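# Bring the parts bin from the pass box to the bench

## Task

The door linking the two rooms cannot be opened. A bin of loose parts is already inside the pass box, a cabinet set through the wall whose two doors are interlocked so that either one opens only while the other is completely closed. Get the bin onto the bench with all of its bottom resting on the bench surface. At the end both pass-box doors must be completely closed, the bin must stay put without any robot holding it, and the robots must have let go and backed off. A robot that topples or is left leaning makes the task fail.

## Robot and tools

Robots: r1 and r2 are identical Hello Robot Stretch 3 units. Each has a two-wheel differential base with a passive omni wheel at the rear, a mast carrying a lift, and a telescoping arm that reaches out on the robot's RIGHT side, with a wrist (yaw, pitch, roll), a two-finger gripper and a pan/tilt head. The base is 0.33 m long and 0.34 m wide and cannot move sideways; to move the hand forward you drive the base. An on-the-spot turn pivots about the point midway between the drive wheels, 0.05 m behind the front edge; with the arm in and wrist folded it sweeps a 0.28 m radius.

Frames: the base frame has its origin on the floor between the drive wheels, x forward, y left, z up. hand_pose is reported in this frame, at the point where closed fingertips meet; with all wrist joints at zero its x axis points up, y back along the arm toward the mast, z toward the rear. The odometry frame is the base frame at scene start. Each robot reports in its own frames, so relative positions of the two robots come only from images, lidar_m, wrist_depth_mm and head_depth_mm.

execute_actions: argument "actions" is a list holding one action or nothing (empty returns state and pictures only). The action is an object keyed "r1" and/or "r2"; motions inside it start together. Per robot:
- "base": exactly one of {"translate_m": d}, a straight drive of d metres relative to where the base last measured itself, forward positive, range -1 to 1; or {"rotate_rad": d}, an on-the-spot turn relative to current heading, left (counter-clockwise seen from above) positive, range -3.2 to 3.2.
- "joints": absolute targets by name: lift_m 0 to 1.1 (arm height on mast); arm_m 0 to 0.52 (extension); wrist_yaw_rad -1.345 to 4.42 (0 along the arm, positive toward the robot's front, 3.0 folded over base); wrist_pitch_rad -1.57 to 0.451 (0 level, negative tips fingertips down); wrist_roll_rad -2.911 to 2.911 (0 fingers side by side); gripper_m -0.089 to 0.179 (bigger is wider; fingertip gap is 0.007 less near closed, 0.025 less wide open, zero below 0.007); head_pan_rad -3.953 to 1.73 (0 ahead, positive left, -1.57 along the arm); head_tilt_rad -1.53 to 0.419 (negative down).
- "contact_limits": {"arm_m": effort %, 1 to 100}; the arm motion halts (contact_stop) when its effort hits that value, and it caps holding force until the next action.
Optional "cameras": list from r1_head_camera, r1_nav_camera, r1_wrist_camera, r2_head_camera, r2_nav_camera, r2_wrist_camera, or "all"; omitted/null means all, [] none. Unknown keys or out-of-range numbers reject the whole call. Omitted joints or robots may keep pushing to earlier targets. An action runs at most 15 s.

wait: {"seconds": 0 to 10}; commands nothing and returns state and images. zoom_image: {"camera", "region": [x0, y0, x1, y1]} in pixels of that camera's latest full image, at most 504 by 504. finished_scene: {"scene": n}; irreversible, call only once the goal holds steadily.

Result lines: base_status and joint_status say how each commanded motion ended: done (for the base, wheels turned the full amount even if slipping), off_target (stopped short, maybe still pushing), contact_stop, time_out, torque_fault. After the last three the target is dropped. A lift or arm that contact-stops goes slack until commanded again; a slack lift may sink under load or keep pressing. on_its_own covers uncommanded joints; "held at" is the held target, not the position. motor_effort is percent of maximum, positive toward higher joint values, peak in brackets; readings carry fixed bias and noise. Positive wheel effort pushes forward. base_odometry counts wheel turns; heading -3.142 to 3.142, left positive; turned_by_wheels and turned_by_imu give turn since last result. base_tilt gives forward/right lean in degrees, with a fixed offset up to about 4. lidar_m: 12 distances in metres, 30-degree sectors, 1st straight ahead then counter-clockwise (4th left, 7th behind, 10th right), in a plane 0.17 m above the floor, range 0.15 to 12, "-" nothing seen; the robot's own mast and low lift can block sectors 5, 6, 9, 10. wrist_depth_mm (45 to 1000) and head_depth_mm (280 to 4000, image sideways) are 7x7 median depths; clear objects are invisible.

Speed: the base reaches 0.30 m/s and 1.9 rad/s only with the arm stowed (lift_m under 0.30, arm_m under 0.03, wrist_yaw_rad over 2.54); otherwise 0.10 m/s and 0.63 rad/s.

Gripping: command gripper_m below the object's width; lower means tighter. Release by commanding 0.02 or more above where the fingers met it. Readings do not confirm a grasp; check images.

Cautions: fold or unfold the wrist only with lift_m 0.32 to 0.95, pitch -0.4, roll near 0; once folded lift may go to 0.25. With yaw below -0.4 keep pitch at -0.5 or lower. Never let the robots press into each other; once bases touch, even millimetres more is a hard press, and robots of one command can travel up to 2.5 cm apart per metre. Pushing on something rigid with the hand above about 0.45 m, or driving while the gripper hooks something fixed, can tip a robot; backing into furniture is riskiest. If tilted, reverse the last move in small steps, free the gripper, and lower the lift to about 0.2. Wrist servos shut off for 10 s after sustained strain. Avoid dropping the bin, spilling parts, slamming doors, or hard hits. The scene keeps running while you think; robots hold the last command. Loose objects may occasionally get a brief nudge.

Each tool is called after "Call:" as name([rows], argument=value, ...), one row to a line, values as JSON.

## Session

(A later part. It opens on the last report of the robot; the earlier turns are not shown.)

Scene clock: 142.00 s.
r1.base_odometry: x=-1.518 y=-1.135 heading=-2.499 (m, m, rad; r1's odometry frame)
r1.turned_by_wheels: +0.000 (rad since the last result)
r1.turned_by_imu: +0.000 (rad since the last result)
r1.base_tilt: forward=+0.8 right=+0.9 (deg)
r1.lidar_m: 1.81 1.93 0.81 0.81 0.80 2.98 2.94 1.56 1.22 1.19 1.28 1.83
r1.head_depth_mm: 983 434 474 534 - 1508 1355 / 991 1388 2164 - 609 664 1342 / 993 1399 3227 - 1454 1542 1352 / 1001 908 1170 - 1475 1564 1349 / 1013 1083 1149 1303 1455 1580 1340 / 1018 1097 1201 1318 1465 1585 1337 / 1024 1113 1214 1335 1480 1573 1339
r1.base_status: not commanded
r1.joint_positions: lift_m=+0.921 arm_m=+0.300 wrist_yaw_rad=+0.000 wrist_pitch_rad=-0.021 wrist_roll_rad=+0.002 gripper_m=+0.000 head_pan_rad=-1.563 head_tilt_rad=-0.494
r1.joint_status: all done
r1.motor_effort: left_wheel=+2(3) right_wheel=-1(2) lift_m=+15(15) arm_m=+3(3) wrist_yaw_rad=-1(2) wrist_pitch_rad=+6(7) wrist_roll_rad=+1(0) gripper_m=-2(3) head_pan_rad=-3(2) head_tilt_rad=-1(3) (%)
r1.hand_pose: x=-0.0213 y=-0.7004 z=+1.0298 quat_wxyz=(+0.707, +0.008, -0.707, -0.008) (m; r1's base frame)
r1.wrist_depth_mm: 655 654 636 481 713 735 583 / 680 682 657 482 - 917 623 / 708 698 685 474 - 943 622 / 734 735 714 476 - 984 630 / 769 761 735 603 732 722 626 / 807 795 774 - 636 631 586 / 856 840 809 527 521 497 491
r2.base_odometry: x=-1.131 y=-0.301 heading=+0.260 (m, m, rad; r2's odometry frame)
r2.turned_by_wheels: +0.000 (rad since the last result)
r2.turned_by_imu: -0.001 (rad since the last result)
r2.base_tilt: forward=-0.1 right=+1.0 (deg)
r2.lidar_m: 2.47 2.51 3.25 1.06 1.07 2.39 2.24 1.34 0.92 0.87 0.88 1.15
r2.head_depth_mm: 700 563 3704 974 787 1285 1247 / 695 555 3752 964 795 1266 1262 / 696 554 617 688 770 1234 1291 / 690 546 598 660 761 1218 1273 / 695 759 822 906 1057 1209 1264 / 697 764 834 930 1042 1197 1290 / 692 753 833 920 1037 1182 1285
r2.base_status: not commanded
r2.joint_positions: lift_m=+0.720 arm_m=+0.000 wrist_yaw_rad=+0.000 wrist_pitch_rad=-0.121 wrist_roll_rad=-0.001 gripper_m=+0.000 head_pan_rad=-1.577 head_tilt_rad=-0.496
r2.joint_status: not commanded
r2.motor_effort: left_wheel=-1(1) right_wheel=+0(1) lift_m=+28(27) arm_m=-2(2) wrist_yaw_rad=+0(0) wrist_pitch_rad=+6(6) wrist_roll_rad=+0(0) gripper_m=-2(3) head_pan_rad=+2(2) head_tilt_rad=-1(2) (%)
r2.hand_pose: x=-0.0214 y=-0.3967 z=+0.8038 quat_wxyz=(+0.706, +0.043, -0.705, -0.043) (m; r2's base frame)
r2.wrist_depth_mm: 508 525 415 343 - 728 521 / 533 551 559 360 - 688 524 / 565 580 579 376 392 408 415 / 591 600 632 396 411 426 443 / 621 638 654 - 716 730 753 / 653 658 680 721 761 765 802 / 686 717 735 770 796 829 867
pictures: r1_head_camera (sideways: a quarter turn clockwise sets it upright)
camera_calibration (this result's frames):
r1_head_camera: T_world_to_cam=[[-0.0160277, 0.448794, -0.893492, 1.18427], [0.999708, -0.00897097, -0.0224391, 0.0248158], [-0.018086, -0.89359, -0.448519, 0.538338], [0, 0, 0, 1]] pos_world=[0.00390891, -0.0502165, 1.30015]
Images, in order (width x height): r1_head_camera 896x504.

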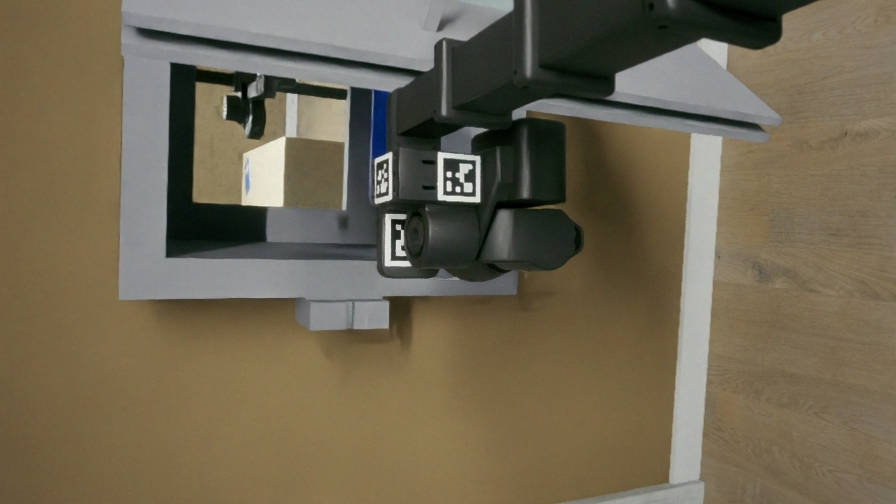

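Call:
execute_actions([
  {"r1":{"base":{"translate_m":-0.25}}},
], cameras=["r1_head_camera","r1_nav_camera"])

Scene clock: 148.43 s.
r1.base_odometry: x=-1.318 y=-0.985 heading=-2.498 (m, m, rad; r1's odometry frame)
r1.turned_by_wheels: +0.001 (rad since the last result)
r1.turned_by_imu: +0.078 (rad since the last result)
r1.base_tilt: forward=+5.6 right=+0.8 (deg)
r1.lidar_m: 1.96 0.95 0.94 0.78 3.36 2.75 2.73 1.44 1.18 1.17 1.29 1.99
r1.head_depth_mm: 967 473 560 1209 - 1507 1391 / 978 408 466 - 609 1520 1378 / 991 854 456 - 561 648 1359 / 996 1219 1489 - 1446 1511 1318 / 1012 913 991 1101 1447 1577 1331 / 1032 1121 1205 1335 1481 1590 1315 / 1050 1135 1241 1361 1519 1594 1293
r1.base_status: done
r1.joint_positions: lift_m=+0.920 arm_m=+0.299 wrist_yaw_rad=+0.054 wrist_pitch_rad=-0.017 wrist_roll_rad=+0.002 gripper_m=+0.000 head_pan_rad=-1.563 head_tilt_rad=-0.496
r1.joint_status: not commanded
r1.on_its_own: base_tilt is 4.7 degrees off its reading at the scene's start (forward=+0.9 right=+0.9); wrist_yaw_rad is held at +0.043, not at your +0.000, by its stall guard, which is not easing now; right_wheel is at rest, and its effort (-23) is outside its rest range (-18 to +18)
r1.motor_effort: left_wheel=+15(35) right_wheel=-23(49) lift_m=+21(21) arm_m=+9(9) wrist_yaw_rad=-10(34) wrist_pitch_rad=+5(7) wrist_roll_rad=+0(1) gripper_m=-3(3) head_pan_rad=-2(2) head_tilt_rad=-2(3) (%)
r1.hand_pose: x=-0.0078 y=-0.6996 z=+1.0306 quat_wxyz=(+0.707, +0.025, -0.707, +0.012) (m; r1's base frame)
r1.wrist_depth_mm: 759 713 666 531 645 619 560 / 788 743 706 595 940 863 639 / 822 775 481 641 - 903 610 / 838 817 495 687 - 947 601 / 906 850 782 597 716 791 585 / 927 885 816 - 669 686 564 / - 905 841 524 507 520 506
r2.base_odometry: x=-1.131 y=-0.301 heading=+0.260 (m, m, rad; r2's odometry frame)
r2.turned_by_wheels: +0.000 (rad since the last result)
r2.turned_by_imu: -0.002 (rad since the last result)
r2.base_tilt: forward=-0.2 right=+1.2 (deg)
r2.lidar_m: 2.47 2.51 3.24 1.06 1.07 2.39 2.24 1.34 0.92 0.87 0.88 1.14
r2.head_depth_mm: 700 562 3676 975 790 1289 1251 / 697 558 3711 961 793 1264 1261 / 693 552 617 689 774 1235 1295 / 690 547 598 660 761 1216 1265 / 695 758 824 907 1066 1207 1280 / 694 762 836 929 1044 1204 1283 / 693 754 827 922 1036 1178 1282
r2.base_status: not commanded
r2.joint_positions: lift_m=+0.720 arm_m=+0.000 wrist_yaw_rad=+0.000 wrist_pitch_rad=-0.121 wrist_roll_rad=-0.001 gripper_m=+0.000 head_pan_rad=-1.577 head_tilt_rad=-0.496
r2.joint_status: not commanded
r2.motor_effort: left_wheel=-1(1) right_wheel=+0(0) lift_m=+28(28) arm_m=-1(1) wrist_yaw_rad=-1(0) wrist_pitch_rad=+6(6) wrist_roll_rad=+0(0) gripper_m=-3(3) head_pan_rad=+2(2) head_tilt_rad=-1(2) (%)
r2.hand_pose: x=-0.0214 y=-0.3967 z=+0.8038 quat_wxyz=(+0.706, +0.043, -0.705, -0.043) (m; r2's base frame)
r2.wrist_depth_mm: 514 530 412 341 - 739 519 / 540 548 558 359 - 692 528 / 560 579 595 384 399 407 417 / 590 615 618 398 411 428 440 / 629 628 647 - 711 739 771 / 669 677 685 728 756 797 807 / 682 692 755 780 821 820 861
pictures: r1_head_camera (sideways: a quarter turn clockwise sets it upright), r1_nav_camera (sideways: a quarter turn counterclockwise sets it upright)
camera_calibration (this result's frames):
r1_head_camera: T_world_to_cam=[[-0.0158269, 0.450095, -0.89284, 1.18342], [0.999703, -0.0094068, -0.0224633, 0.0248474], [-0.0185094, -0.892931, -0.449812, 0.540024], [0, 0, 0, 1]] pos_world=[0.00388536, -0.0502129, 1.30007]
r1_nav_camera: T_world_to_cam=[[0.0284073, -0.508312, 0.860704, -1.08776], [-0.998568, -0.0534827, 0.00137172, 0.0516187], [0.0453355, -0.85951, -0.509104, 0.616518], [0, 0, 0, 1]] pos_world=[0.054495, -0.020259, 1.25004]
Images, in order (width x height): r1_head_camera 896x504, r1_nav_camera 672x504.

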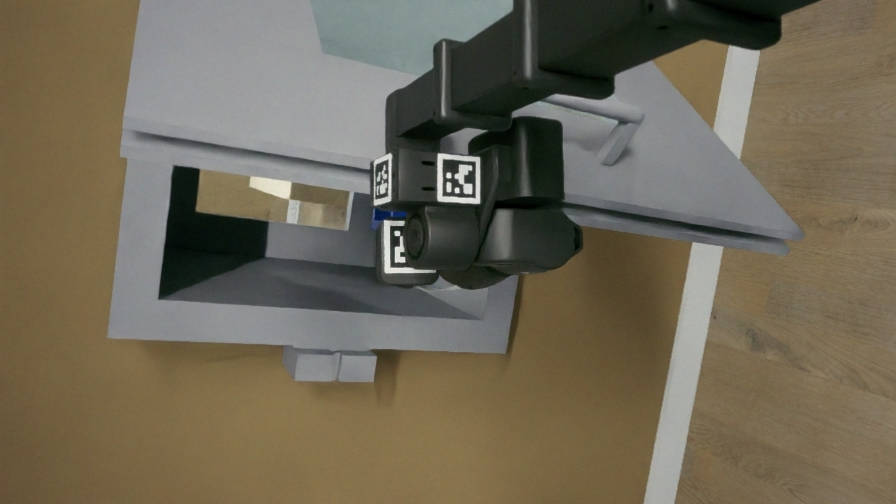

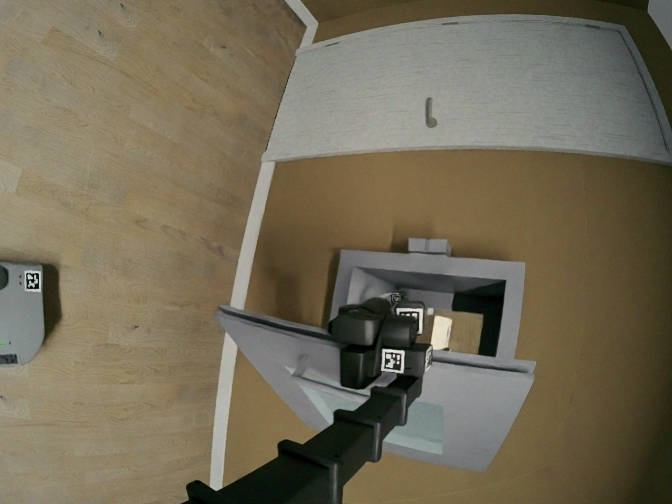

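Call:
execute_actions([
  {"r1":{"base":{"translate_m":0.12}}},
], cameras=["r1_head_camera","r1_nav_camera"])

Scene clock: 169.70 s.
r1.base_odometry: x=-1.414 y=-1.057 heading=-2.498 (m, m, rad; r1's odometry frame)
r1.turned_by_wheels: +0.000 (rad since the last result)
r1.turned_by_imu: +0.000 (rad since the last result)
r1.base_tilt: forward=+0.8 right=+0.9 (deg)
r1.lidar_m: 1.92 2.12 0.86 0.78 3.44 2.84 2.83 1.46 1.19 1.19 1.31 1.93
r1.head_depth_mm: 962 466 530 1248 - 1523 1351 / 969 415 457 - 585 714 1348 / 988 1372 1543 - 573 633 1314 / 995 1075 1370 - 1483 1564 1342 / 1009 919 974 1289 1470 1594 1336 / 1032 1118 1226 1350 1499 1609 1336 / 1046 1137 1245 1371 1531 1635 1340
r1.base_status: done
r1.joint_positions: lift_m=+0.920 arm_m=+0.300 wrist_yaw_rad=+0.043 wrist_pitch_rad=-0.017 wrist_roll_rad=+0.002 gripper_m=+0.000 head_pan_rad=-1.563 head_tilt_rad=-0.496
r1.joint_status: not commanded
r1.on_its_own: wrist_yaw_rad is held at +0.043, not at your +0.000, by its stall guard, which is not easing now
r1.motor_effort: left_wheel=+0(22) right_wheel=+1(27) lift_m=+21(21) arm_m=+2(9) wrist_yaw_rad=-1(15) wrist_pitch_rad=+5(5) wrist_roll_rad=+0(0) gripper_m=-2(3) head_pan_rad=-2(3) head_tilt_rad=-1(2) (%)
r1.hand_pose: x=-0.0104 y=-0.7003 z=+1.0307 quat_wxyz=(+0.707, +0.022, -0.707, +0.009) (m; r1's base frame)
r1.wrist_depth_mm: 730 713 662 520 687 726 597 / 770 747 688 529 - 881 653 / 800 760 726 540 - - 647 / 857 797 742 548 - 929 649 / 891 825 785 499 719 699 627 / 939 874 834 - 644 628 587 / 988 930 847 536 515 493 484
r2.base_odometry: x=-1.131 y=-0.301 heading=+0.260 (m, m, rad; r2's odometry frame)
r2.turned_by_wheels: +0.000 (rad since the last result)
r2.turned_by_imu: -0.002 (rad since the last result)
r2.base_tilt: forward=-0.1 right=+1.2 (deg)
r2.lidar_m: 2.46 2.51 3.24 1.06 1.07 2.40 2.25 1.33 0.92 0.87 0.88 1.15
r2.head_depth_mm: 697 561 3698 977 791 1285 1266 / 695 556 3680 966 789 1266 1260 / 695 550 616 691 770 1235 1296 / 692 546 596 659 762 1219 1269 / 696 759 821 905 1058 1213 1269 / 696 764 837 926 1046 1202 1279 / 692 754 829 919 1032 1176 1282
r2.base_status: not commanded
r2.joint_positions: lift_m=+0.720 arm_m=+0.000 wrist_yaw_rad=+0.000 wrist_pitch_rad=-0.121 wrist_roll_rad=-0.001 gripper_m=+0.000 head_pan_rad=-1.577 head_tilt_rad=-0.496
r2.joint_status: not commanded
r2.motor_effort: left_wheel=-1(1) right_wheel=-1(1) lift_m=+28(28) arm_m=-2(2) wrist_yaw_rad=+0(0) wrist_pitch_rad=+6(6) wrist_roll_rad=+0(1) gripper_m=-3(3) head_pan_rad=+2(2) head_tilt_rad=-1(2) (%)
r2.hand_pose: x=-0.0214 y=-0.3967 z=+0.8038 quat_wxyz=(+0.706, +0.043, -0.705, -0.043) (m; r2's base frame)
r2.wrist_depth_mm: 511 542 408 342 - 755 519 / 536 551 563 356 - 709 535 / 578 579 593 377 400 411 419 / 594 610 611 392 409 424 440 / 639 626 660 - 707 734 749 / 651 680 700 733 746 769 809 / 678 711 741 762 807 834 882
pictures: r1_head_camera (sideways: a quarter turn clockwise sets it upright), r1_nav_camera (sideways: a quarter turn counterclockwise sets it upright)
camera_calibration (this result's frames):
r1_head_camera: T_world_to_cam=[[-0.0158267, 0.450095, -0.892841, 1.18342], [0.999703, -0.00940728, -0.0224633, 0.0248474], [-0.0185098, -0.892931, -0.449812, 0.540024], [0, 0, 0, 1]] pos_world=[0.00388534, -0.0502129, 1.30007]
r1_nav_camera: T_world_to_cam=[[0.028407, -0.508312, 0.860704, -1.08776], [-0.998568, -0.0534822, 0.00137172, 0.0516187], [0.0453351, -0.85951, -0.509104, 0.616518], [0, 0, 0, 1]] pos_world=[0.054495, -0.0202591, 1.25004]
Images, in order (width x height): r1_head_camera 896x504, r1_nav_camera 672x504.

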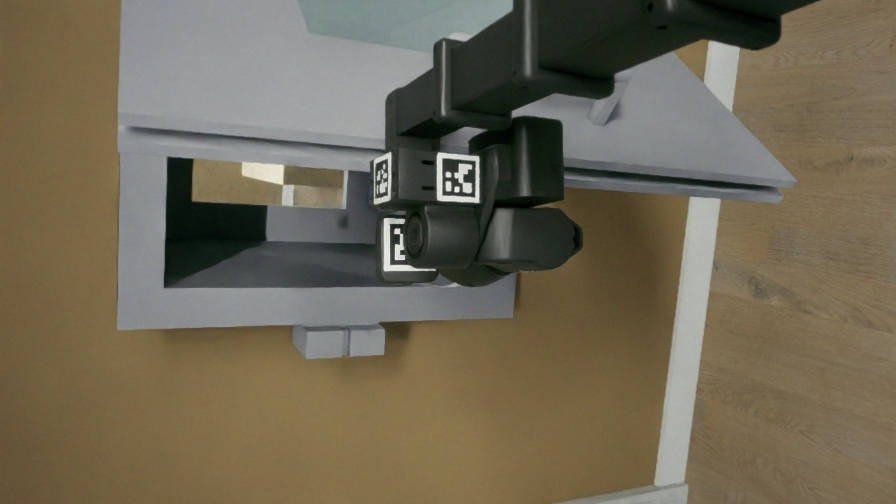

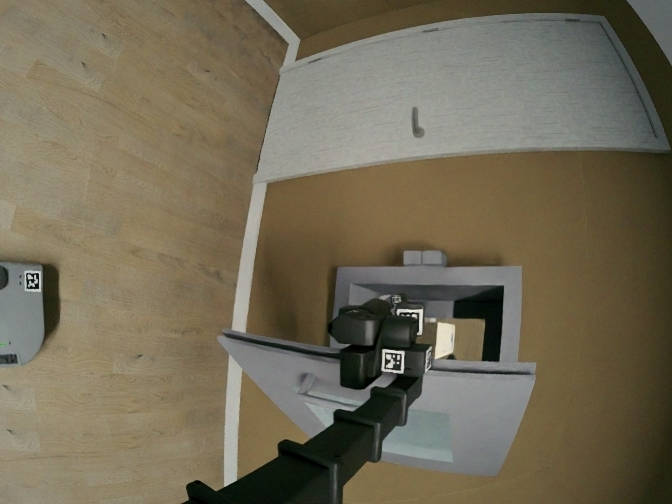

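Call:
execute_actions([
  {"r1":{"joints":{"arm_m":0.2,"wrist_yaw_rad":-0.3,"wrist_pitch_rad":-0.1}}},
], cameras=["r1_head_camera"])

Call:
execute_actions([
  {"r1":{"base":{"translate_m":-0.08}}},
], cameras=["r1_head_camera"])

Scene clock: 196.40 s.
r1.base_odometry: x=-1.414 y=-1.057 heading=-2.498 (m, m, rad; r1's odometry frame)
r1.turned_by_wheels: +0.000 (rad since the last result)
r1.turned_by_imu: +0.000 (rad since the last result)
r1.base_tilt: forward=+0.8 right=+0.9 (deg)
r1.lidar_m: 1.92 2.12 0.87 0.78 3.43 2.84 2.83 1.46 1.19 1.19 1.31 1.94
r1.head_depth_mm: 964 402 462 499 - 1508 1348 / 972 413 436 458 - 641 1316 / 990 1392 3184 1294 - 1527 1310 / 995 1078 1367 1242 1442 1579 1347 / 1012 919 977 1289 1474 1593 1345 / 1034 1118 1224 1359 1505 1607 1331 / 1045 1135 1243 1377 1539 1626 1333
r1.base_status: not commanded
r1.joint_positions: lift_m=+0.920 arm_m=+0.200 wrist_yaw_rad=-0.298 wrist_pitch_rad=-0.115 wrist_roll_rad=+0.002 gripper_m=+0.000 head_pan_rad=-1.563 head_tilt_rad=-0.496
r1.joint_status: all done
r1.motor_effort: left_wheel=+0(6) right_wheel=+0(5) lift_m=+21(21) arm_m=-4(5) wrist_yaw_rad=-2(10) wrist_pitch_rad=+5(4) wrist_roll_rad=+0(0) gripper_m=-2(2) head_pan_rad=-2(3) head_tilt_rad=-2(2) (%)
r1.hand_pose: x=-0.0954 y=-0.5859 z=+1.0058 quat_wxyz=(+0.692, -0.065, -0.705, -0.145) (m; r1's base frame)
r1.wrist_depth_mm: 628 506 975 997 799 521 62 / 660 503 - - 836 547 56 / 698 508 - - 850 469 56 / 731 547 848 873 874 482 53 / 771 782 678 815 711 159 - / 816 843 631 - 951 123 - / 869 890 927 972 - 100 -
r2.base_odometry: x=-1.131 y=-0.301 heading=+0.260 (m, m, rad; r2's odometry frame)
r2.turned_by_wheels: +0.000 (rad since the last result)
r2.turned_by_imu: -0.001 (rad since the last result)
r2.base_tilt: forward=-0.1 right=+1.1 (deg)
r2.lidar_m: 2.46 2.51 3.26 1.06 1.07 2.40 2.25 1.34 0.92 0.87 0.88 1.15
r2.head_depth_mm: 697 559 3678 973 790 1280 1261 / 696 556 3638 963 793 1274 1255 / 696 551 617 689 772 1230 1296 / 693 548 598 659 760 1223 1273 / 695 758 821 911 1059 1221 1274 / 698 759 839 928 1045 1193 1273 / 692 757 827 919 1038 1184 1282
r2.base_status: not commanded
r2.joint_positions: lift_m=+0.720 arm_m=+0.000 wrist_yaw_rad=+0.000 wrist_pitch_rad=-0.121 wrist_roll_rad=-0.001 gripper_m=+0.000 head_pan_rad=-1.577 head_tilt_rad=-0.496
r2.joint_status: not commanded
r2.motor_effort: left_wheel=-1(1) right_wheel=+0(0) lift_m=+27(28) arm_m=-2(1) wrist_yaw_rad=+0(0) wrist_pitch_rad=+6(6) wrist_roll_rad=+0(0) gripper_m=-2(3) head_pan_rad=+2(2) head_tilt_rad=-2(1) (%)
r2.hand_pose: x=-0.0214 y=-0.3967 z=+0.8038 quat_wxyz=(+0.706, +0.043, -0.705, -0.043) (m; r2's base frame)
r2.wrist_depth_mm: 515 522 411 341 - 734 515 / 534 555 554 362 - 706 530 / 569 578 589 377 397 410 420 / 599 604 624 403 405 427 436 / 628 639 651 - 700 746 745 / 661 682 685 715 762 785 833 / 697 704 744 773 814 856 870
pictures: r1_head_camera (sideways: a quarter turn clockwise sets it upright)
camera_calibration (this result's frames):
r1_head_camera: T_world_to_cam=[[-0.0158268, 0.450095, -0.89284, 1.18342], [0.999703, -0.00940703, -0.0224633, 0.0248474], [-0.0185096, -0.892931, -0.449813, 0.540024], [0, 0, 0, 1]] pos_world=[0.00388535, -0.0502129, 1.30007]
Images, in order (width x height): r1_head_camera 896x504.

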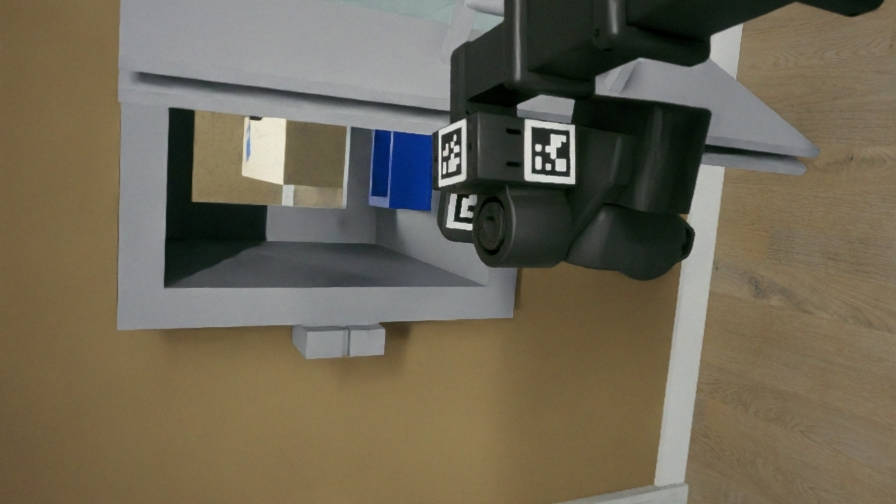

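Scene clock: 198.43 s.
r1.base_odometry: x=-1.350 y=-1.009 heading=-2.498 (m, m, rad; r1's odometry frame)
r1.turned_by_wheels: +0.000 (rad since the last result)
r1.turned_by_imu: +0.000 (rad since the last result)
r1.base_tilt: forward=+0.8 right=+0.9 (deg)
r1.lidar_m: 1.99 0.95 0.92 0.78 3.36 2.77 2.75 1.44 1.18 1.17 1.30 2.00
r1.head_depth_mm: 945 355 420 492 - 1511 1352 / 958 359 378 407 - 580 1285 / 979 1375 3250 1271 - 1503 1277 / 985 1395 1541 1287 1432 1556 1342 / 999 939 1072 1108 1451 1577 1345 / 1012 1082 1001 1332 1481 1583 1332 / 1034 1125 1226 1360 1523 1616 1330
r1.base_status: done
r1.joint_positions: lift_m=+0.920 arm_m=+0.200 wrist_yaw_rad=-0.298 wrist_pitch_rad=-0.116 wrist_roll_rad=+0.002 gripper_m=+0.000 head_pan_rad=-1.563 head_tilt_rad=-0.496
r1.joint_status: not commanded
r1.motor_effort: left_wheel=+0(4) right_wheel=+1(5) lift_m=+21(21) arm_m=-3(4) wrist_yaw_rad=-1(3) wrist_pitch_rad=+5(5) wrist_roll_rad=+1(0) gripper_m=-3(2) head_pan_rad=-3(3) head_tilt_rad=-1(1) (%)
r1.hand_pose: x=-0.0954 y=-0.5857 z=+1.0055 quat_wxyz=(+0.691, -0.064, -0.705, -0.146) (m; r1's base frame)
r1.wrist_depth_mm: 452 608 984 - 604 515 87 / 648 584 - - 626 750 85 / 464 576 - - 643 799 83 / 709 562 917 873 658 840 80 / 759 592 743 803 630 876 78 / 804 606 610 - 657 446 76 / 843 886 918 949 988 313 74
r2.base_odometry: x=-1.131 y=-0.301 heading=+0.260 (m, m, rad; r2's odometry frame)
r2.turned_by_wheels: +0.000 (rad since the last result)
r2.turned_by_imu: -0.001 (rad since the last result)
r2.base_tilt: forward=-0.1 right=+1.1 (deg)
r2.lidar_m: 2.47 2.51 3.23 1.06 1.07 2.40 2.25 1.34 0.92 0.87 0.88 1.15
r2.head_depth_mm: 699 560 3802 972 789 1282 1252 / 694 556 3725 964 793 1267 1254 / 698 554 617 689 776 1224 1305 / 692 546 596 663 757 1225 1270 / 692 758 818 906 1065 1209 1272 / 697 757 837 921 1047 1200 1281 / 692 752 829 923 1038 1189 1279
r2.base_status: not commanded
r2.joint_positions: lift_m=+0.720 arm_m=+0.000 wrist_yaw_rad=+0.000 wrist_pitch_rad=-0.121 wrist_roll_rad=-0.001 gripper_m=+0.000 head_pan_rad=-1.577 head_tilt_rad=-0.496
r2.joint_status: not commanded
r2.motor_effort: left_wheel=-1(1) right_wheel=-1(0) lift_m=+27(27) arm_m=-2(2) wrist_yaw_rad=-1(0) wrist_pitch_rad=+6(6) wrist_roll_rad=+0(0) gripper_m=-2(3) head_pan_rad=+2(2) head_tilt_rad=-1(1) (%)
r2.hand_pose: x=-0.0214 y=-0.3967 z=+0.8038 quat_wxyz=(+0.706, +0.043, -0.705, -0.043) (m; r2's base frame)
r2.wrist_depth_mm: 512 528 409 342 - 721 523 / 535 542 551 356 - 707 531 / 569 581 584 378 393 407 418 / 595 606 624 393 408 427 442 / 619 630 645 - 707 728 756 / 660 669 683 737 757 770 800 / 673 714 746 765 817 819 884
pictures: r1_head_camera (sideways: a quarter turn clockwise sets it upright)
camera_calibration (this result's frames):
r1_head_camera: T_world_to_cam=[[-0.0158268, 0.450095, -0.89284, 1.18342], [0.999703, -0.00940715, -0.0224633, 0.0248474], [-0.0185097, -0.892931, -0.449813, 0.540024], [0, 0, 0, 1]] pos_world=[0.00388534, -0.0502129, 1.30007]
Images, in order (width x height): r1_head_camera 896x504.

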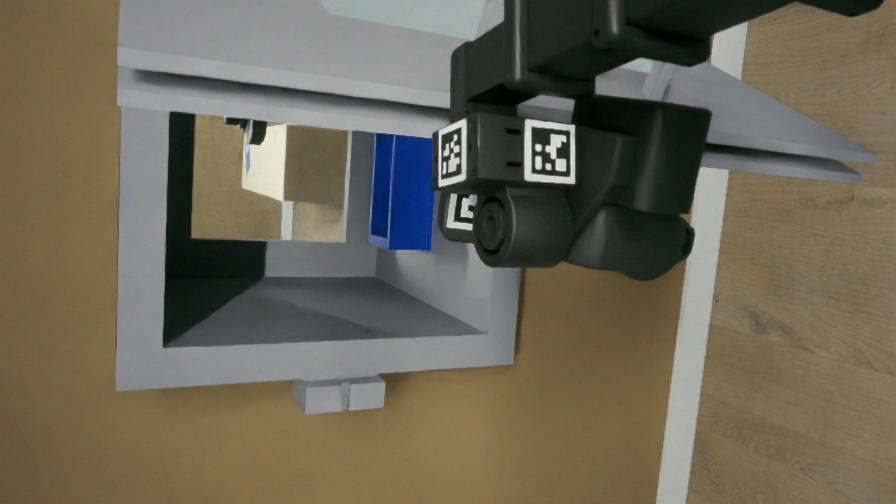

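Works.

Call:
execute_actions([
  {"r1":{"base":{"translate_m":-0.1},"joints":{"arm_m":0.12}}},
], cameras=["r1_head_camera","r1_nav_camera"])

Scene clock: 202.97 s.
r1.base_odometry: x=-1.270 y=-0.949 heading=-2.498 (m, m, rad; r1's odometry frame)
r1.turned_by_wheels: +0.000 (rad since the last result)
r1.turned_by_imu: +0.000 (rad since the last result)
r1.base_tilt: forward=+0.8 right=+0.9 (deg)
r1.lidar_m: 2.09 0.99 1.05 0.79 3.25 2.66 2.65 1.42 1.16 1.15 1.27 1.98
r1.head_depth_mm: 937 299 331 439 - - 1316 / 951 1329 1430 1070 - - - / 962 1361 3214 1248 - - 1285 / 970 - - 1243 1373 - 1310 / 980 1297 1470 1237 1428 1561 1334 / 995 932 1023 1103 1464 1574 1340 / 1015 1083 1015 1332 1493 1604 1330
r1.base_status: done
r1.joint_positions: lift_m=+0.920 arm_m=+0.120 wrist_yaw_rad=-0.299 wrist_pitch_rad=-0.116 wrist_roll_rad=+0.002 gripper_m=+0.000 head_pan_rad=-1.563 head_tilt_rad=-0.496
r1.joint_status: all done
r1.motor_effort: left_wheel=+0(5) right_wheel=+0(4) lift_m=+21(21) arm_m=-4(5) wrist_yaw_rad=-1(4) wrist_pitch_rad=+5(5) wrist_roll_rad=+0(0) gripper_m=-3(2) head_pan_rad=-2(2) head_tilt_rad=-1(1) (%)
r1.hand_pose: x=-0.0955 y=-0.5058 z=+1.0055 quat_wxyz=(+0.691, -0.064, -0.705, -0.146) (m; r1's base frame)
r1.wrist_depth_mm: 542 816 - 887 555 75 50 / 537 861 - - 582 75 50 / 542 849 - - 605 74 50 / 585 800 920 903 635 74 50 / 795 699 749 797 595 73 49 / 868 657 902 - 142 73 49 / 919 932 - - 331 72 49
r2.base_odometry: x=-1.131 y=-0.301 heading=+0.260 (m, m, rad; r2's odometry frame)
r2.turned_by_wheels: +0.000 (rad since the last result)
r2.turned_by_imu: -0.001 (rad since the last result)
r2.base_tilt: forward=-0.1 right=+1.0 (deg)
r2.lidar_m: 2.47 2.52 3.24 1.06 1.07 2.39 2.25 1.34 0.92 0.87 0.88 1.15
r2.head_depth_mm: 700 563 3625 977 794 1277 1251 / 695 557 3740 966 793 1260 1264 / 698 551 619 689 771 1229 1293 / 689 546 595 660 760 1218 1268 / 694 756 821 903 1056 1212 1269 / 697 762 837 935 1043 1200 1283 / 693 755 831 916 1036 1181 1286
r2.base_status: not commanded
r2.joint_positions: lift_m=+0.720 arm_m=+0.000 wrist_yaw_rad=+0.000 wrist_pitch_rad=-0.121 wrist_roll_rad=-0.001 gripper_m=+0.000 head_pan_rad=-1.577 head_tilt_rad=-0.496
r2.joint_status: not commanded
r2.motor_effort: left_wheel=-1(1) right_wheel=-1(1) lift_m=+27(28) arm_m=-1(1) wrist_yaw_rad=+0(0) wrist_pitch_rad=+6(6) wrist_roll_rad=+0(0) gripper_m=-3(3) head_pan_rad=+2(2) head_tilt_rad=-1(1) (%)
r2.hand_pose: x=-0.0214 y=-0.3967 z=+0.8038 quat_wxyz=(+0.706, +0.043, -0.705, -0.043) (m; r2's base frame)
r2.wrist_depth_mm: 522 534 411 341 - 740 527 / 537 546 564 359 - 711 519 / 549 585 587 382 397 405 419 / 591 610 616 392 410 428 438 / 622 639 658 - 699 735 736 / 657 673 695 728 759 783 822 / 690 720 741 775 810 825 855
pictures: r1_head_camera (sideways: a quarter turn clockwise sets it upright), r1_nav_camera (sideways: a quarter turn counterclockwise sets it upright)
camera_calibration (this result's frames):
r1_head_camera: T_world_to_cam=[[-0.0158268, 0.450095, -0.89284, 1.18342], [0.999703, -0.00940715, -0.0224633, 0.0248474], [-0.0185097, -0.892931, -0.449813, 0.540024], [0, 0, 0, 1]] pos_world=[0.00388534, -0.0502129, 1.30007]
r1_nav_camera: T_world_to_cam=[[0.0284071, -0.508313, 0.860704, -1.08776], [-0.998568, -0.0534824, 0.00137169, 0.0516187], [0.0453352, -0.85951, -0.509104, 0.616519], [0, 0, 0, 1]] pos_world=[0.054495, -0.020259, 1.25004]
Images, in order (width x height): r1_head_camera 896x504, r1_nav_camera 672x504.

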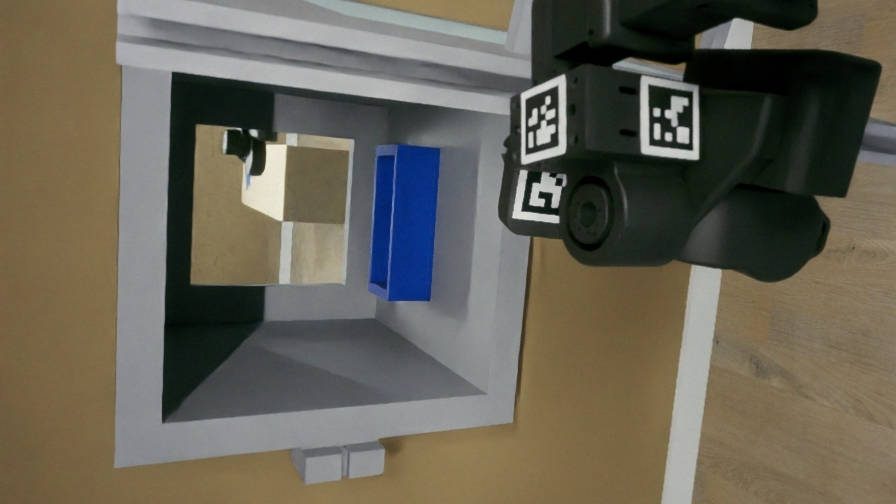

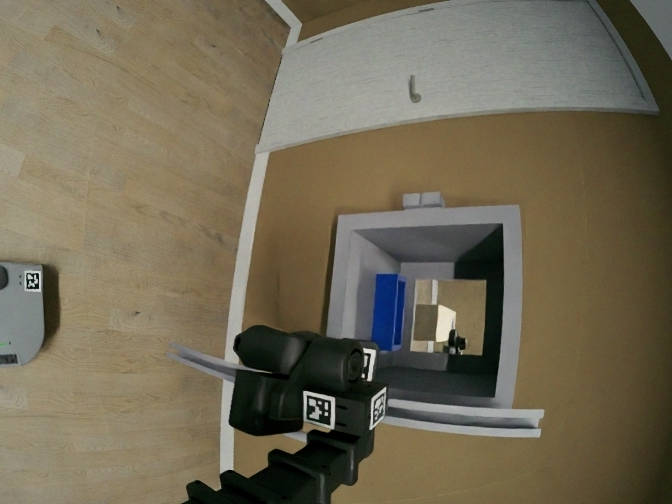

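Call:
execute_actions([
  {"r1":{"base":{"translate_m":0.03},"joints":{"arm_m":0.0,"wrist_yaw_rad":0.0,"wrist_pitch_rad":-1.3,"lift_m":0.97}}},
], cameras=[])

Call:
execute_actions([
  {"r1":{"base":{"rotate_rad":-0.8},"joints":{"wrist_roll_rad":1.57,"gripper_m":0.065}}},
], cameras=[])

Call:
execute_actions([
  {"r1":{"base":{"translate_m":0.62}}},
], cameras=[])

Call:
execute_actions([
  {"r1":{"base":{"rotate_rad":0.8}}},
], cameras=["r1_nav_camera"])

Scene clock: 221.13 s.
r1.base_odometry: x=-1.294 y=-0.967 heading=-2.498 (m, m, rad; r1's odometry frame)
r1.turned_by_wheels: +0.000 (rad since the last result)
r1.turned_by_imu: +0.000 (rad since the last result)
r1.base_tilt: forward=+0.8 right=+0.9 (deg)
r1.lidar_m: 2.07 0.97 0.98 0.78 3.27 2.70 2.67 1.43 1.17 1.16 1.28 1.99
r1.head_depth_mm: 941 850 904 362 385 - - / 956 1344 1480 1235 1354 1469 - / 968 1358 3205 1252 1379 1491 - / 974 1407 - 1239 1416 1545 - / 985 1185 1368 1210 1436 1562 1340 / 999 903 993 1107 1465 1582 1337 / 1021 1112 1186 1343 1501 1608 1333
r1.base_status: done
r1.joint_positions: lift_m=+0.969 arm_m=+0.003 wrist_yaw_rad=-0.001 wrist_pitch_rad=-1.299 wrist_roll_rad=+0.002 gripper_m=+0.000 head_pan_rad=-1.563 head_tilt_rad=-0.496
r1.joint_status: all done
joint sent to its limit — the command would take r1.arm_m past its lower limit, so that joint was sent only as far as its limit.
r1.motor_effort: left_wheel=+0(5) right_wheel=+2(7) lift_m=+51(54) arm_m=-4(3) wrist_yaw_rad=+1(4) wrist_pitch_rad=+0(4) wrist_roll_rad=+0(0) gripper_m=-3(2) head_pan_rad=-3(3) head_tilt_rad=-1(1) (%)
r1.hand_pose: x=-0.0217 y=-0.1933 z=+0.8547 quat_wxyz=(+0.562, +0.427, -0.563, -0.429) (m; r1's base frame)
r1.wrist_depth_mm: - - - - - - - / - - - - - - - / - - - - - - - / - - - - - - - / - - - - - - - / - - - - - - - / - - - - - - 983
r2.base_odometry: x=-1.131 y=-0.301 heading=+0.260 (m, m, rad; r2's odometry frame)
r2.turned_by_wheels: +0.000 (rad since the last result)
r2.turned_by_imu: -0.001 (rad since the last result)
r2.base_tilt: forward=-0.2 right=+1.1 (deg)
r2.lidar_m: 2.46 2.52 3.26 1.06 1.07 2.39 2.25 1.33 0.92 0.87 0.88 1.15
r2.head_depth_mm: 698 564 3741 980 792 1287 1267 / 696 556 3712 959 790 1267 1260 / 694 554 617 688 770 1234 1293 / 690 548 597 661 758 1216 1266 / 697 755 820 905 1065 1214 1269 / 697 759 834 928 1047 1195 1284 / 691 753 832 923 1038 1189 1278
r2.base_status: not commanded
r2.joint_positions: lift_m=+0.720 arm_m=+0.000 wrist_yaw_rad=+0.000 wrist_pitch_rad=-0.121 wrist_roll_rad=-0.001 gripper_m=+0.000 head_pan_rad=-1.577 head_tilt_rad=-0.496
r2.joint_status: not commanded
r2.motor_effort: left_wheel=-1(1) right_wheel=-1(0) lift_m=+28(27) arm_m=-2(2) wrist_yaw_rad=+0(0) wrist_pitch_rad=+6(6) wrist_roll_rad=+1(0) gripper_m=-3(3) head_pan_rad=+2(2) head_tilt_rad=-1(1) (%)
r2.hand_pose: x=-0.0214 y=-0.3967 z=+0.8038 quat_wxyz=(+0.706, +0.043, -0.705, -0.043) (m; r2's base frame)
r2.wrist_depth_mm: 517 521 412 341 - 713 519 / 538 548 564 359 - 701 527 / 566 581 592 381 396 404 416 / 590 589 607 394 416 427 435 / 627 623 654 - 711 741 757 / 657 673 678 737 751 791 812 / 696 718 752 769 806 840 873
pictures: none
No camera images: the call's "cameras" was empty. Leave "cameras" out to get every camera's image.

Scene clock: 223.40 s.
r1.base_odometry: x=-1.294 y=-0.967 heading=+2.985 (m, m, rad; r1's odometry frame)
r1.turned_by_wheels: -0.800 (rad since the last result)
r1.turned_by_imu: -0.809 (rad since the last result)
r1.base_tilt: forward=+0.8 right=+0.9 (deg)
r1.lidar_m: 1.46 2.07 2.09 0.97 0.78 3.15 2.88 2.68 1.85 1.25 1.16 1.18
r1.head_depth_mm: 1578 1770 1987 2264 2215 - - / 1447 1591 1770 2002 2107 1755 - / 1334 1460 1602 1786 1962 1757 - / 1234 1332 1466 1601 1794 1687 1344 / 1147 1241 1341 1468 1622 1642 1347 / 1077 1157 1244 1359 1478 1569 1336 / 1009 1078 1157 1239 1294 1407 566
r1.base_status: done
r1.joint_positions: lift_m=+0.969 arm_m=+0.003 wrist_yaw_rad=-0.001 wrist_pitch_rad=-1.299 wrist_roll_rad=+1.564 gripper_m=+0.065 head_pan_rad=-1.563 head_tilt_rad=-0.496
r1.joint_status: all done
r1.motor_effort: left_wheel=+3(8) right_wheel=-1(4) lift_m=+51(51) arm_m=-4(4) wrist_yaw_rad=+0(1) wrist_pitch_rad=+0(0) wrist_roll_rad=+4(4) gripper_m=+0(81) head_pan_rad=-2(2) head_tilt_rad=-1(1) (%)
r1.hand_pose: x=-0.0216 y=-0.1931 z=+0.8546 quat_wxyz=(+0.003, +0.001, -0.796, -0.605) (m; r1's base frame)
r1.wrist_depth_mm: - - - - 929 855 806 / - - - - 964 - 833 / - - - - - - 871 / - - - - - 928 900 / - - - - - 985 912 / 961 - - - - - 921 / 918 - 396 - - - 957
r2.base_odometry: x=-1.131 y=-0.301 heading=+0.260 (m, m, rad; r2's odometry frame)
r2.turned_by_wheels: +0.000 (rad since the last result)
r2.turned_by_imu: -0.001 (rad since the last result)
r2.base_tilt: forward=-0.1 right=+1.1 (deg)
r2.lidar_m: 2.47 2.51 3.25 1.06 1.07 2.40 2.24 1.34 0.92 0.87 0.88 1.14
r2.head_depth_mm: 700 561 3673 983 793 1282 1260 / 695 558 3676 965 792 1257 1261 / 698 551 618 688 771 1242 1297 / 690 550 594 663 761 1219 1266 / 697 755 819 907 1061 1217 1282 / 697 759 835 930 1043 1199 1281 / 693 758 831 921 1035 1185 1278
r2.base_status: not commanded
r2.joint_positions: lift_m=+0.720 arm_m=+0.000 wrist_yaw_rad=+0.000 wrist_pitch_rad=-0.121 wrist_roll_rad=-0.001 gripper_m=+0.000 head_pan_rad=-1.577 head_tilt_rad=-0.496
r2.joint_status: not commanded
r2.motor_effort: left_wheel=-1(1) right_wheel=-1(1) lift_m=+28(28) arm_m=-2(2) wrist_yaw_rad=+0(0) wrist_pitch_rad=+6(6) wrist_roll_rad=+1(0) gripper_m=-2(3) head_pan_rad=+2(2) head_tilt_rad=-2(1) (%)
r2.hand_pose: x=-0.0214 y=-0.3967 z=+0.8038 quat_wxyz=(+0.706, +0.043, -0.705, -0.043) (m; r2's base frame)
r2.wrist_depth_mm: 513 539 405 340 - 723 529 / 534 545 550 359 - 703 522 / 561 573 585 378 393 404 419 / 591 613 629 398 413 427 443 / 624 650 648 - 692 738 786 / 665 672 680 740 760 771 814 / 683 717 752 767 779 836 868
pictures: none
No camera images: the call's "cameras" was empty. Leave "cameras" out to get every camera's image.

Scene clock: 230.57 s.
r1.base_odometry: x=-1.906 y=-0.870 heading=+2.985 (m, m, rad; r1's odometry frame)
r1.turned_by_wheels: +0.000 (rad since the last result)
r1.turned_by_imu: +0.001 (rad since the last result)
r1.base_tilt: forward=+0.8 right=+0.9 (deg)
r1.lidar_m: 1.01 1.57 1.59 2.03 3.48 1.26 3.39 3.16 1.27 0.86 0.80 0.81
r1.head_depth_mm: 1070 733 778 862 861 - - / 977 789 854 922 1429 1650 - / 894 839 924 998 1018 1465 - / 821 949 1058 1116 928 1347 1348 / 768 1092 1234 1097 887 1216 1304 / 718 1123 1632 1089 881 1098 1224 / 676 1054 3725 1172 878 741 1110
r1.base_status: done
r1.joint_positions: lift_m=+0.969 arm_m=+0.003 wrist_yaw_rad=-0.001 wrist_pitch_rad=-1.299 wrist_roll_rad=+1.564 gripper_m=+0.065 head_pan_rad=-1.563 head_tilt_rad=-0.496
r1.joint_status: not commanded
r1.motor_effort: left_wheel=+3(9) right_wheel=-2(1) lift_m=+51(51) arm_m=-4(4) wrist_yaw_rad=+1(0) wrist_pitch_rad=+0(0) wrist_roll_rad=+4(4) gripper_m=+0(0) head_pan_rad=-3(2) head_tilt_rad=-2(1) (%)
r1.hand_pose: x=-0.0216 y=-0.1931 z=+0.8546 quat_wxyz=(+0.003, +0.001, -0.796, -0.605) (m; r1's base frame)
r1.wrist_depth_mm: - - - - 894 858 819 / 956 - - - 958 - 844 / 895 - - - 1000 - 869 / 787 993 - - - 956 860 / 710 890 - - - 971 883 / 468 801 - - - - 911 / 437 718 917 - - - 963
r2.base_odometry: x=-1.131 y=-0.301 heading=+0.260 (m, m, rad; r2's odometry frame)
r2.turned_by_wheels: +0.000 (rad since the last result)
r2.turned_by_imu: -0.002 (rad since the last result)
r2.base_tilt: forward=-0.1 right=+1.1 (deg)
r2.lidar_m: 2.47 2.51 3.26 1.06 1.07 2.39 2.25 1.34 0.92 0.87 0.88 1.14
r2.head_depth_mm: 699 562 3445 976 791 1280 1257 / 694 558 3723 968 788 1264 1258 / 699 552 617 690 771 1233 1292 / 690 548 598 663 759 1221 1272 / 694 760 822 906 1058 1218 1271 / 696 762 838 931 1047 1202 1277 / 691 752 825 923 1037 1182 1282
r2.base_status: not commanded
r2.joint_positions: lift_m=+0.720 arm_m=+0.000 wrist_yaw_rad=+0.000 wrist_pitch_rad=-0.121 wrist_roll_rad=-0.001 gripper_m=+0.000 head_pan_rad=-1.577 head_tilt_rad=-0.496
r2.joint_status: not commanded
r2.motor_effort: left_wheel=-1(1) right_wheel=-1(1) lift_m=+28(28) arm_m=-1(2) wrist_yaw_rad=+0(0) wrist_pitch_rad=+6(6) wrist_roll_rad=+0(0) gripper_m=-2(2) head_pan_rad=+3(2) head_tilt_rad=-2(1) (%)
r2.hand_pose: x=-0.0214 y=-0.3967 z=+0.8038 quat_wxyz=(+0.706, +0.043, -0.705, -0.043) (m; r2's base frame)
r2.wrist_depth_mm: 510 531 408 339 - 750 529 / 537 557 553 363 - 688 521 / 561 576 591 376 399 414 424 / 595 610 610 396 412 427 439 / 613 643 666 - 712 715 755 / 665 668 699 735 745 786 832 / 685 726 727 774 791 843 882
pictures: none
No camera images: the call's "cameras" was empty. Leave "cameras" out to get every camera's image.

Scene clock: 232.83 s.
r1.base_odometry: x=-1.906 y=-0.870 heading=-2.498 (m, m, rad; r1's odometry frame)
r1.turned_by_wheels: +0.800 (rad since the last result)
r1.turned_by_imu: +0.809 (rad since the last result)
r1.base_tilt: forward=+0.8 right=+0.9 (deg)
r1.lidar_m: 1.57 1.74 1.15 1.15 1.27 3.19 1.93 0.98 0.80 0.80 0.86 1.36
r1.head_depth_mm: 636 661 608 582 634 - - / 646 696 758 807 890 987 - / 653 706 768 842 933 1000 - / 663 716 780 858 953 1050 1221 / 672 729 793 873 971 1091 1238 / 681 738 807 890 992 1107 1243 / 691 744 808 885 980 1107 1254
r1.base_status: done
r1.joint_positions: lift_m=+0.969 arm_m=+0.003 wrist_yaw_rad=-0.001 wrist_pitch_rad=-1.299 wrist_roll_rad=+1.564 gripper_m=+0.065 head_pan_rad=-1.563 head_tilt_rad=-0.496
r1.joint_status: not commanded
r1.motor_effort: left_wheel=-2(6) right_wheel=+3(6) lift_m=+51(51) arm_m=-3(3) wrist_yaw_rad=+2(2) wrist_pitch_rad=+0(0) wrist_roll_rad=+4(4) gripper_m=+0(0) head_pan_rad=-2(3) head_tilt_rad=-1(1) (%)
r1.hand_pose: x=-0.0216 y=-0.1931 z=+0.8546 quat_wxyz=(+0.003, +0.001, -0.796, -0.605) (m; r1's base frame)
r1.wrist_depth_mm: 587 762 - 996 908 878 803 / 609 790 - - 978 - 836 / 624 836 - - - - 866 / 641 864 - - - 956 871 / 656 893 - - - 965 906 / 673 865 - - - 995 939 / 685 883 - - - - 950
r2.base_odometry: x=-1.131 y=-0.301 heading=+0.260 (m, m, rad; r2's odometry frame)
r2.turned_by_wheels: +0.000 (rad since the last result)
r2.turned_by_imu: -0.001 (rad since the last result)
r2.base_tilt: forward=-0.1 right=+1.0 (deg)
r2.lidar_m: 2.47 2.51 3.25 1.06 1.07 2.39 2.25 1.34 0.92 0.86 0.88 1.15
r2.head_depth_mm: 698 562 3673 974 790 1284 1259 / 694 559 3473 964 792 1267 1265 / 695 551 617 691 770 1236 1299 / 688 548 597 663 760 1214 1261 / 698 761 820 910 1062 1220 1272 / 696 763 840 931 1046 1193 1282 / 690 754 829 926 1033 1186 1287
r2.base_status: not commanded
r2.joint_positions: lift_m=+0.720 arm_m=+0.000 wrist_yaw_rad=+0.000 wrist_pitch_rad=-0.121 wrist_roll_rad=-0.001 gripper_m=+0.000 head_pan_rad=-1.577 head_tilt_rad=-0.496
r2.joint_status: not commanded
r2.motor_effort: left_wheel=-1(1) right_wheel=-1(0) lift_m=+28(28) arm_m=-1(2) wrist_yaw_rad=+0(0) wrist_pitch_rad=+6(6) wrist_roll_rad=+1(1) gripper_m=-3(2) head_pan_rad=+2(2) head_tilt_rad=-2(2) (%)
r2.hand_pose: x=-0.0214 y=-0.3967 z=+0.8038 quat_wxyz=(+0.706, +0.043, -0.705, -0.043) (m; r2's base frame)
r2.wrist_depth_mm: 515 526 412 344 - 732 520 / 534 550 550 359 - 712 527 / 562 568 580 372 397 407 417 / 594 601 600 393 410 426 437 / 625 640 644 - 708 720 765 / 650 683 676 730 755 781 826 / 685 719 728 782 790 825 857
pictures: r1_nav_camera (sideways: a quarter turn counterclockwise sets it upright)
camera_calibration (this result's frames):
r1_nav_camera: T_world_to_cam=[[0.028407, -0.508313, 0.860704, -1.08776], [-0.998568, -0.0534822, 0.00137169, 0.0516187], [0.0453351, -0.85951, -0.509104, 0.616519], [0, 0, 0, 1]] pos_world=[0.054495, -0.020259, 1.25004]
Images, in order (width x height): r1_nav_camera 672x504.

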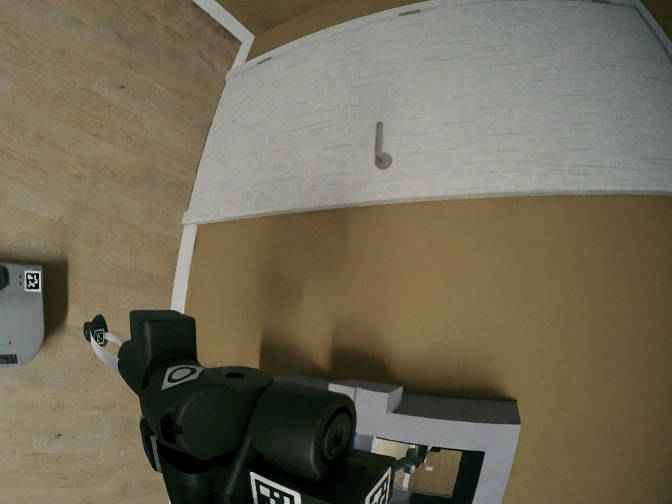

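Call:
execute_actions([
  {"r1":{"base":{"translate_m":-0.42}}},
], cameras=["r1_head_camera"])

Scene clock: 241.80 s.
r1.base_odometry: x=-1.570 y=-0.618 heading=-2.498 (m, m, rad; r1's odometry frame)
r1.turned_by_wheels: +0.000 (rad since the last result)
r1.turned_by_imu: -0.001 (rad since the last result)
r1.base_tilt: forward=+0.8 right=+0.9 (deg)
r1.lidar_m: 1.98 2.19 1.31 1.22 3.37 2.78 1.75 0.89 0.73 0.73 0.81 1.24
r1.head_depth_mm: 575 429 1037 1077 897 - - / 577 435 2852 1132 859 741 - / 586 441 2905 1144 855 743 - / 593 448 - 1156 869 715 1109 / 602 455 997 1057 883 713 1131 / 610 462 687 721 753 724 1163 / 619 469 531 573 634 1005 1187
r1.base_status: done
r1.joint_positions: lift_m=+0.969 arm_m=+0.003 wrist_yaw_rad=-0.001 wrist_pitch_rad=-1.299 wrist_roll_rad=+1.565 gripper_m=+0.065 head_pan_rad=-1.564 head_tilt_rad=-0.496
r1.joint_status: not commanded
r1.motor_effort: left_wheel=-1(11) right_wheel=+3(3) lift_m=+51(51) arm_m=-4(4) wrist_yaw_rad=+2(1) wrist_pitch_rad=+0(0) wrist_roll_rad=+4(4) gripper_m=+0(0) head_pan_rad=-3(2) head_tilt_rad=-1(1) (%)
r1.hand_pose: x=-0.0216 y=-0.1931 z=+0.8546 quat_wxyz=(+0.003, +0.001, -0.796, -0.605) (m; r1's base frame)
r1.wrist_depth_mm: 332 676 972 - 930 857 788 / 344 700 - - 973 - 817 / 358 728 - - - - 857 / 368 760 - - - 941 878 / 384 782 - - - 965 893 / 401 823 - - - 990 913 / 406 819 - - - 999 950
r2.base_odometry: x=-1.131 y=-0.301 heading=+0.260 (m, m, rad; r2's odometry frame)
r2.turned_by_wheels: +0.000 (rad since the last result)
r2.turned_by_imu: -0.002 (rad since the last result)
r2.base_tilt: forward=-0.2 right=+1.0 (deg)
r2.lidar_m: 2.47 2.51 3.26 1.06 1.07 2.39 2.25 1.34 0.92 0.87 0.88 1.15
r2.head_depth_mm: 699 562 3688 973 792 1283 1261 / 695 557 3658 960 792 1268 1265 / 696 552 618 690 770 1234 1298 / 692 546 597 664 759 1216 1274 / 694 761 821 907 1062 1219 1264 / 697 761 838 932 1048 1201 1273 / 691 752 829 922 1036 1190 1290
r2.base_status: not commanded
r2.joint_positions: lift_m=+0.720 arm_m=+0.000 wrist_yaw_rad=+0.000 wrist_pitch_rad=-0.121 wrist_roll_rad=-0.001 gripper_m=+0.000 head_pan_rad=-1.577 head_tilt_rad=-0.496
r2.joint_status: not commanded
r2.motor_effort: left_wheel=-1(1) right_wheel=+0(1) lift_m=+28(28) arm_m=-1(1) wrist_yaw_rad=-1(1) wrist_pitch_rad=+6(6) wrist_roll_rad=+1(0) gripper_m=-3(3) head_pan_rad=+2(2) head_tilt_rad=-1(1) (%)
r2.hand_pose: x=-0.0214 y=-0.3967 z=+0.8038 quat_wxyz=(+0.706, +0.043, -0.705, -0.043) (m; r2's base frame)
r2.wrist_depth_mm: 513 536 409 348 - 725 523 / 535 543 560 355 - 700 518 / 564 582 584 380 395 409 416 / 593 617 632 400 407 422 438 / 613 632 644 - 712 733 763 / 654 683 682 747 724 765 842 / 701 714 737 772 792 834 841
pictures: r1_head_camera (sideways: a quarter turn clockwise sets it upright)
camera_calibration (this result's frames):
r1_head_camera: T_world_to_cam=[[-0.0158015, 0.450211, -0.892782, 1.18334], [0.999703, -0.00946229, -0.0224655, 0.0248502], [-0.018562, -0.892872, -0.449928, 0.540174], [0, 0, 0, 1]] pos_world=[0.00388243, -0.0502125, 1.30006]
Images, in order (width x height): r1_head_camera 896x504.

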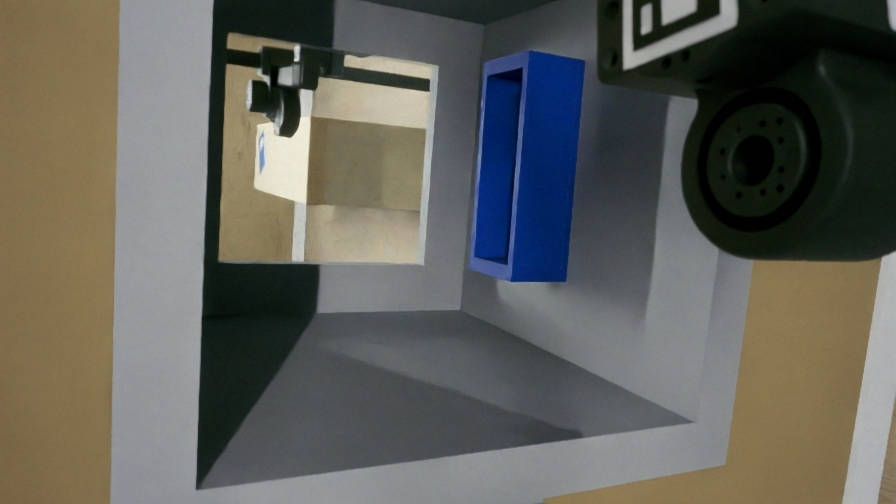

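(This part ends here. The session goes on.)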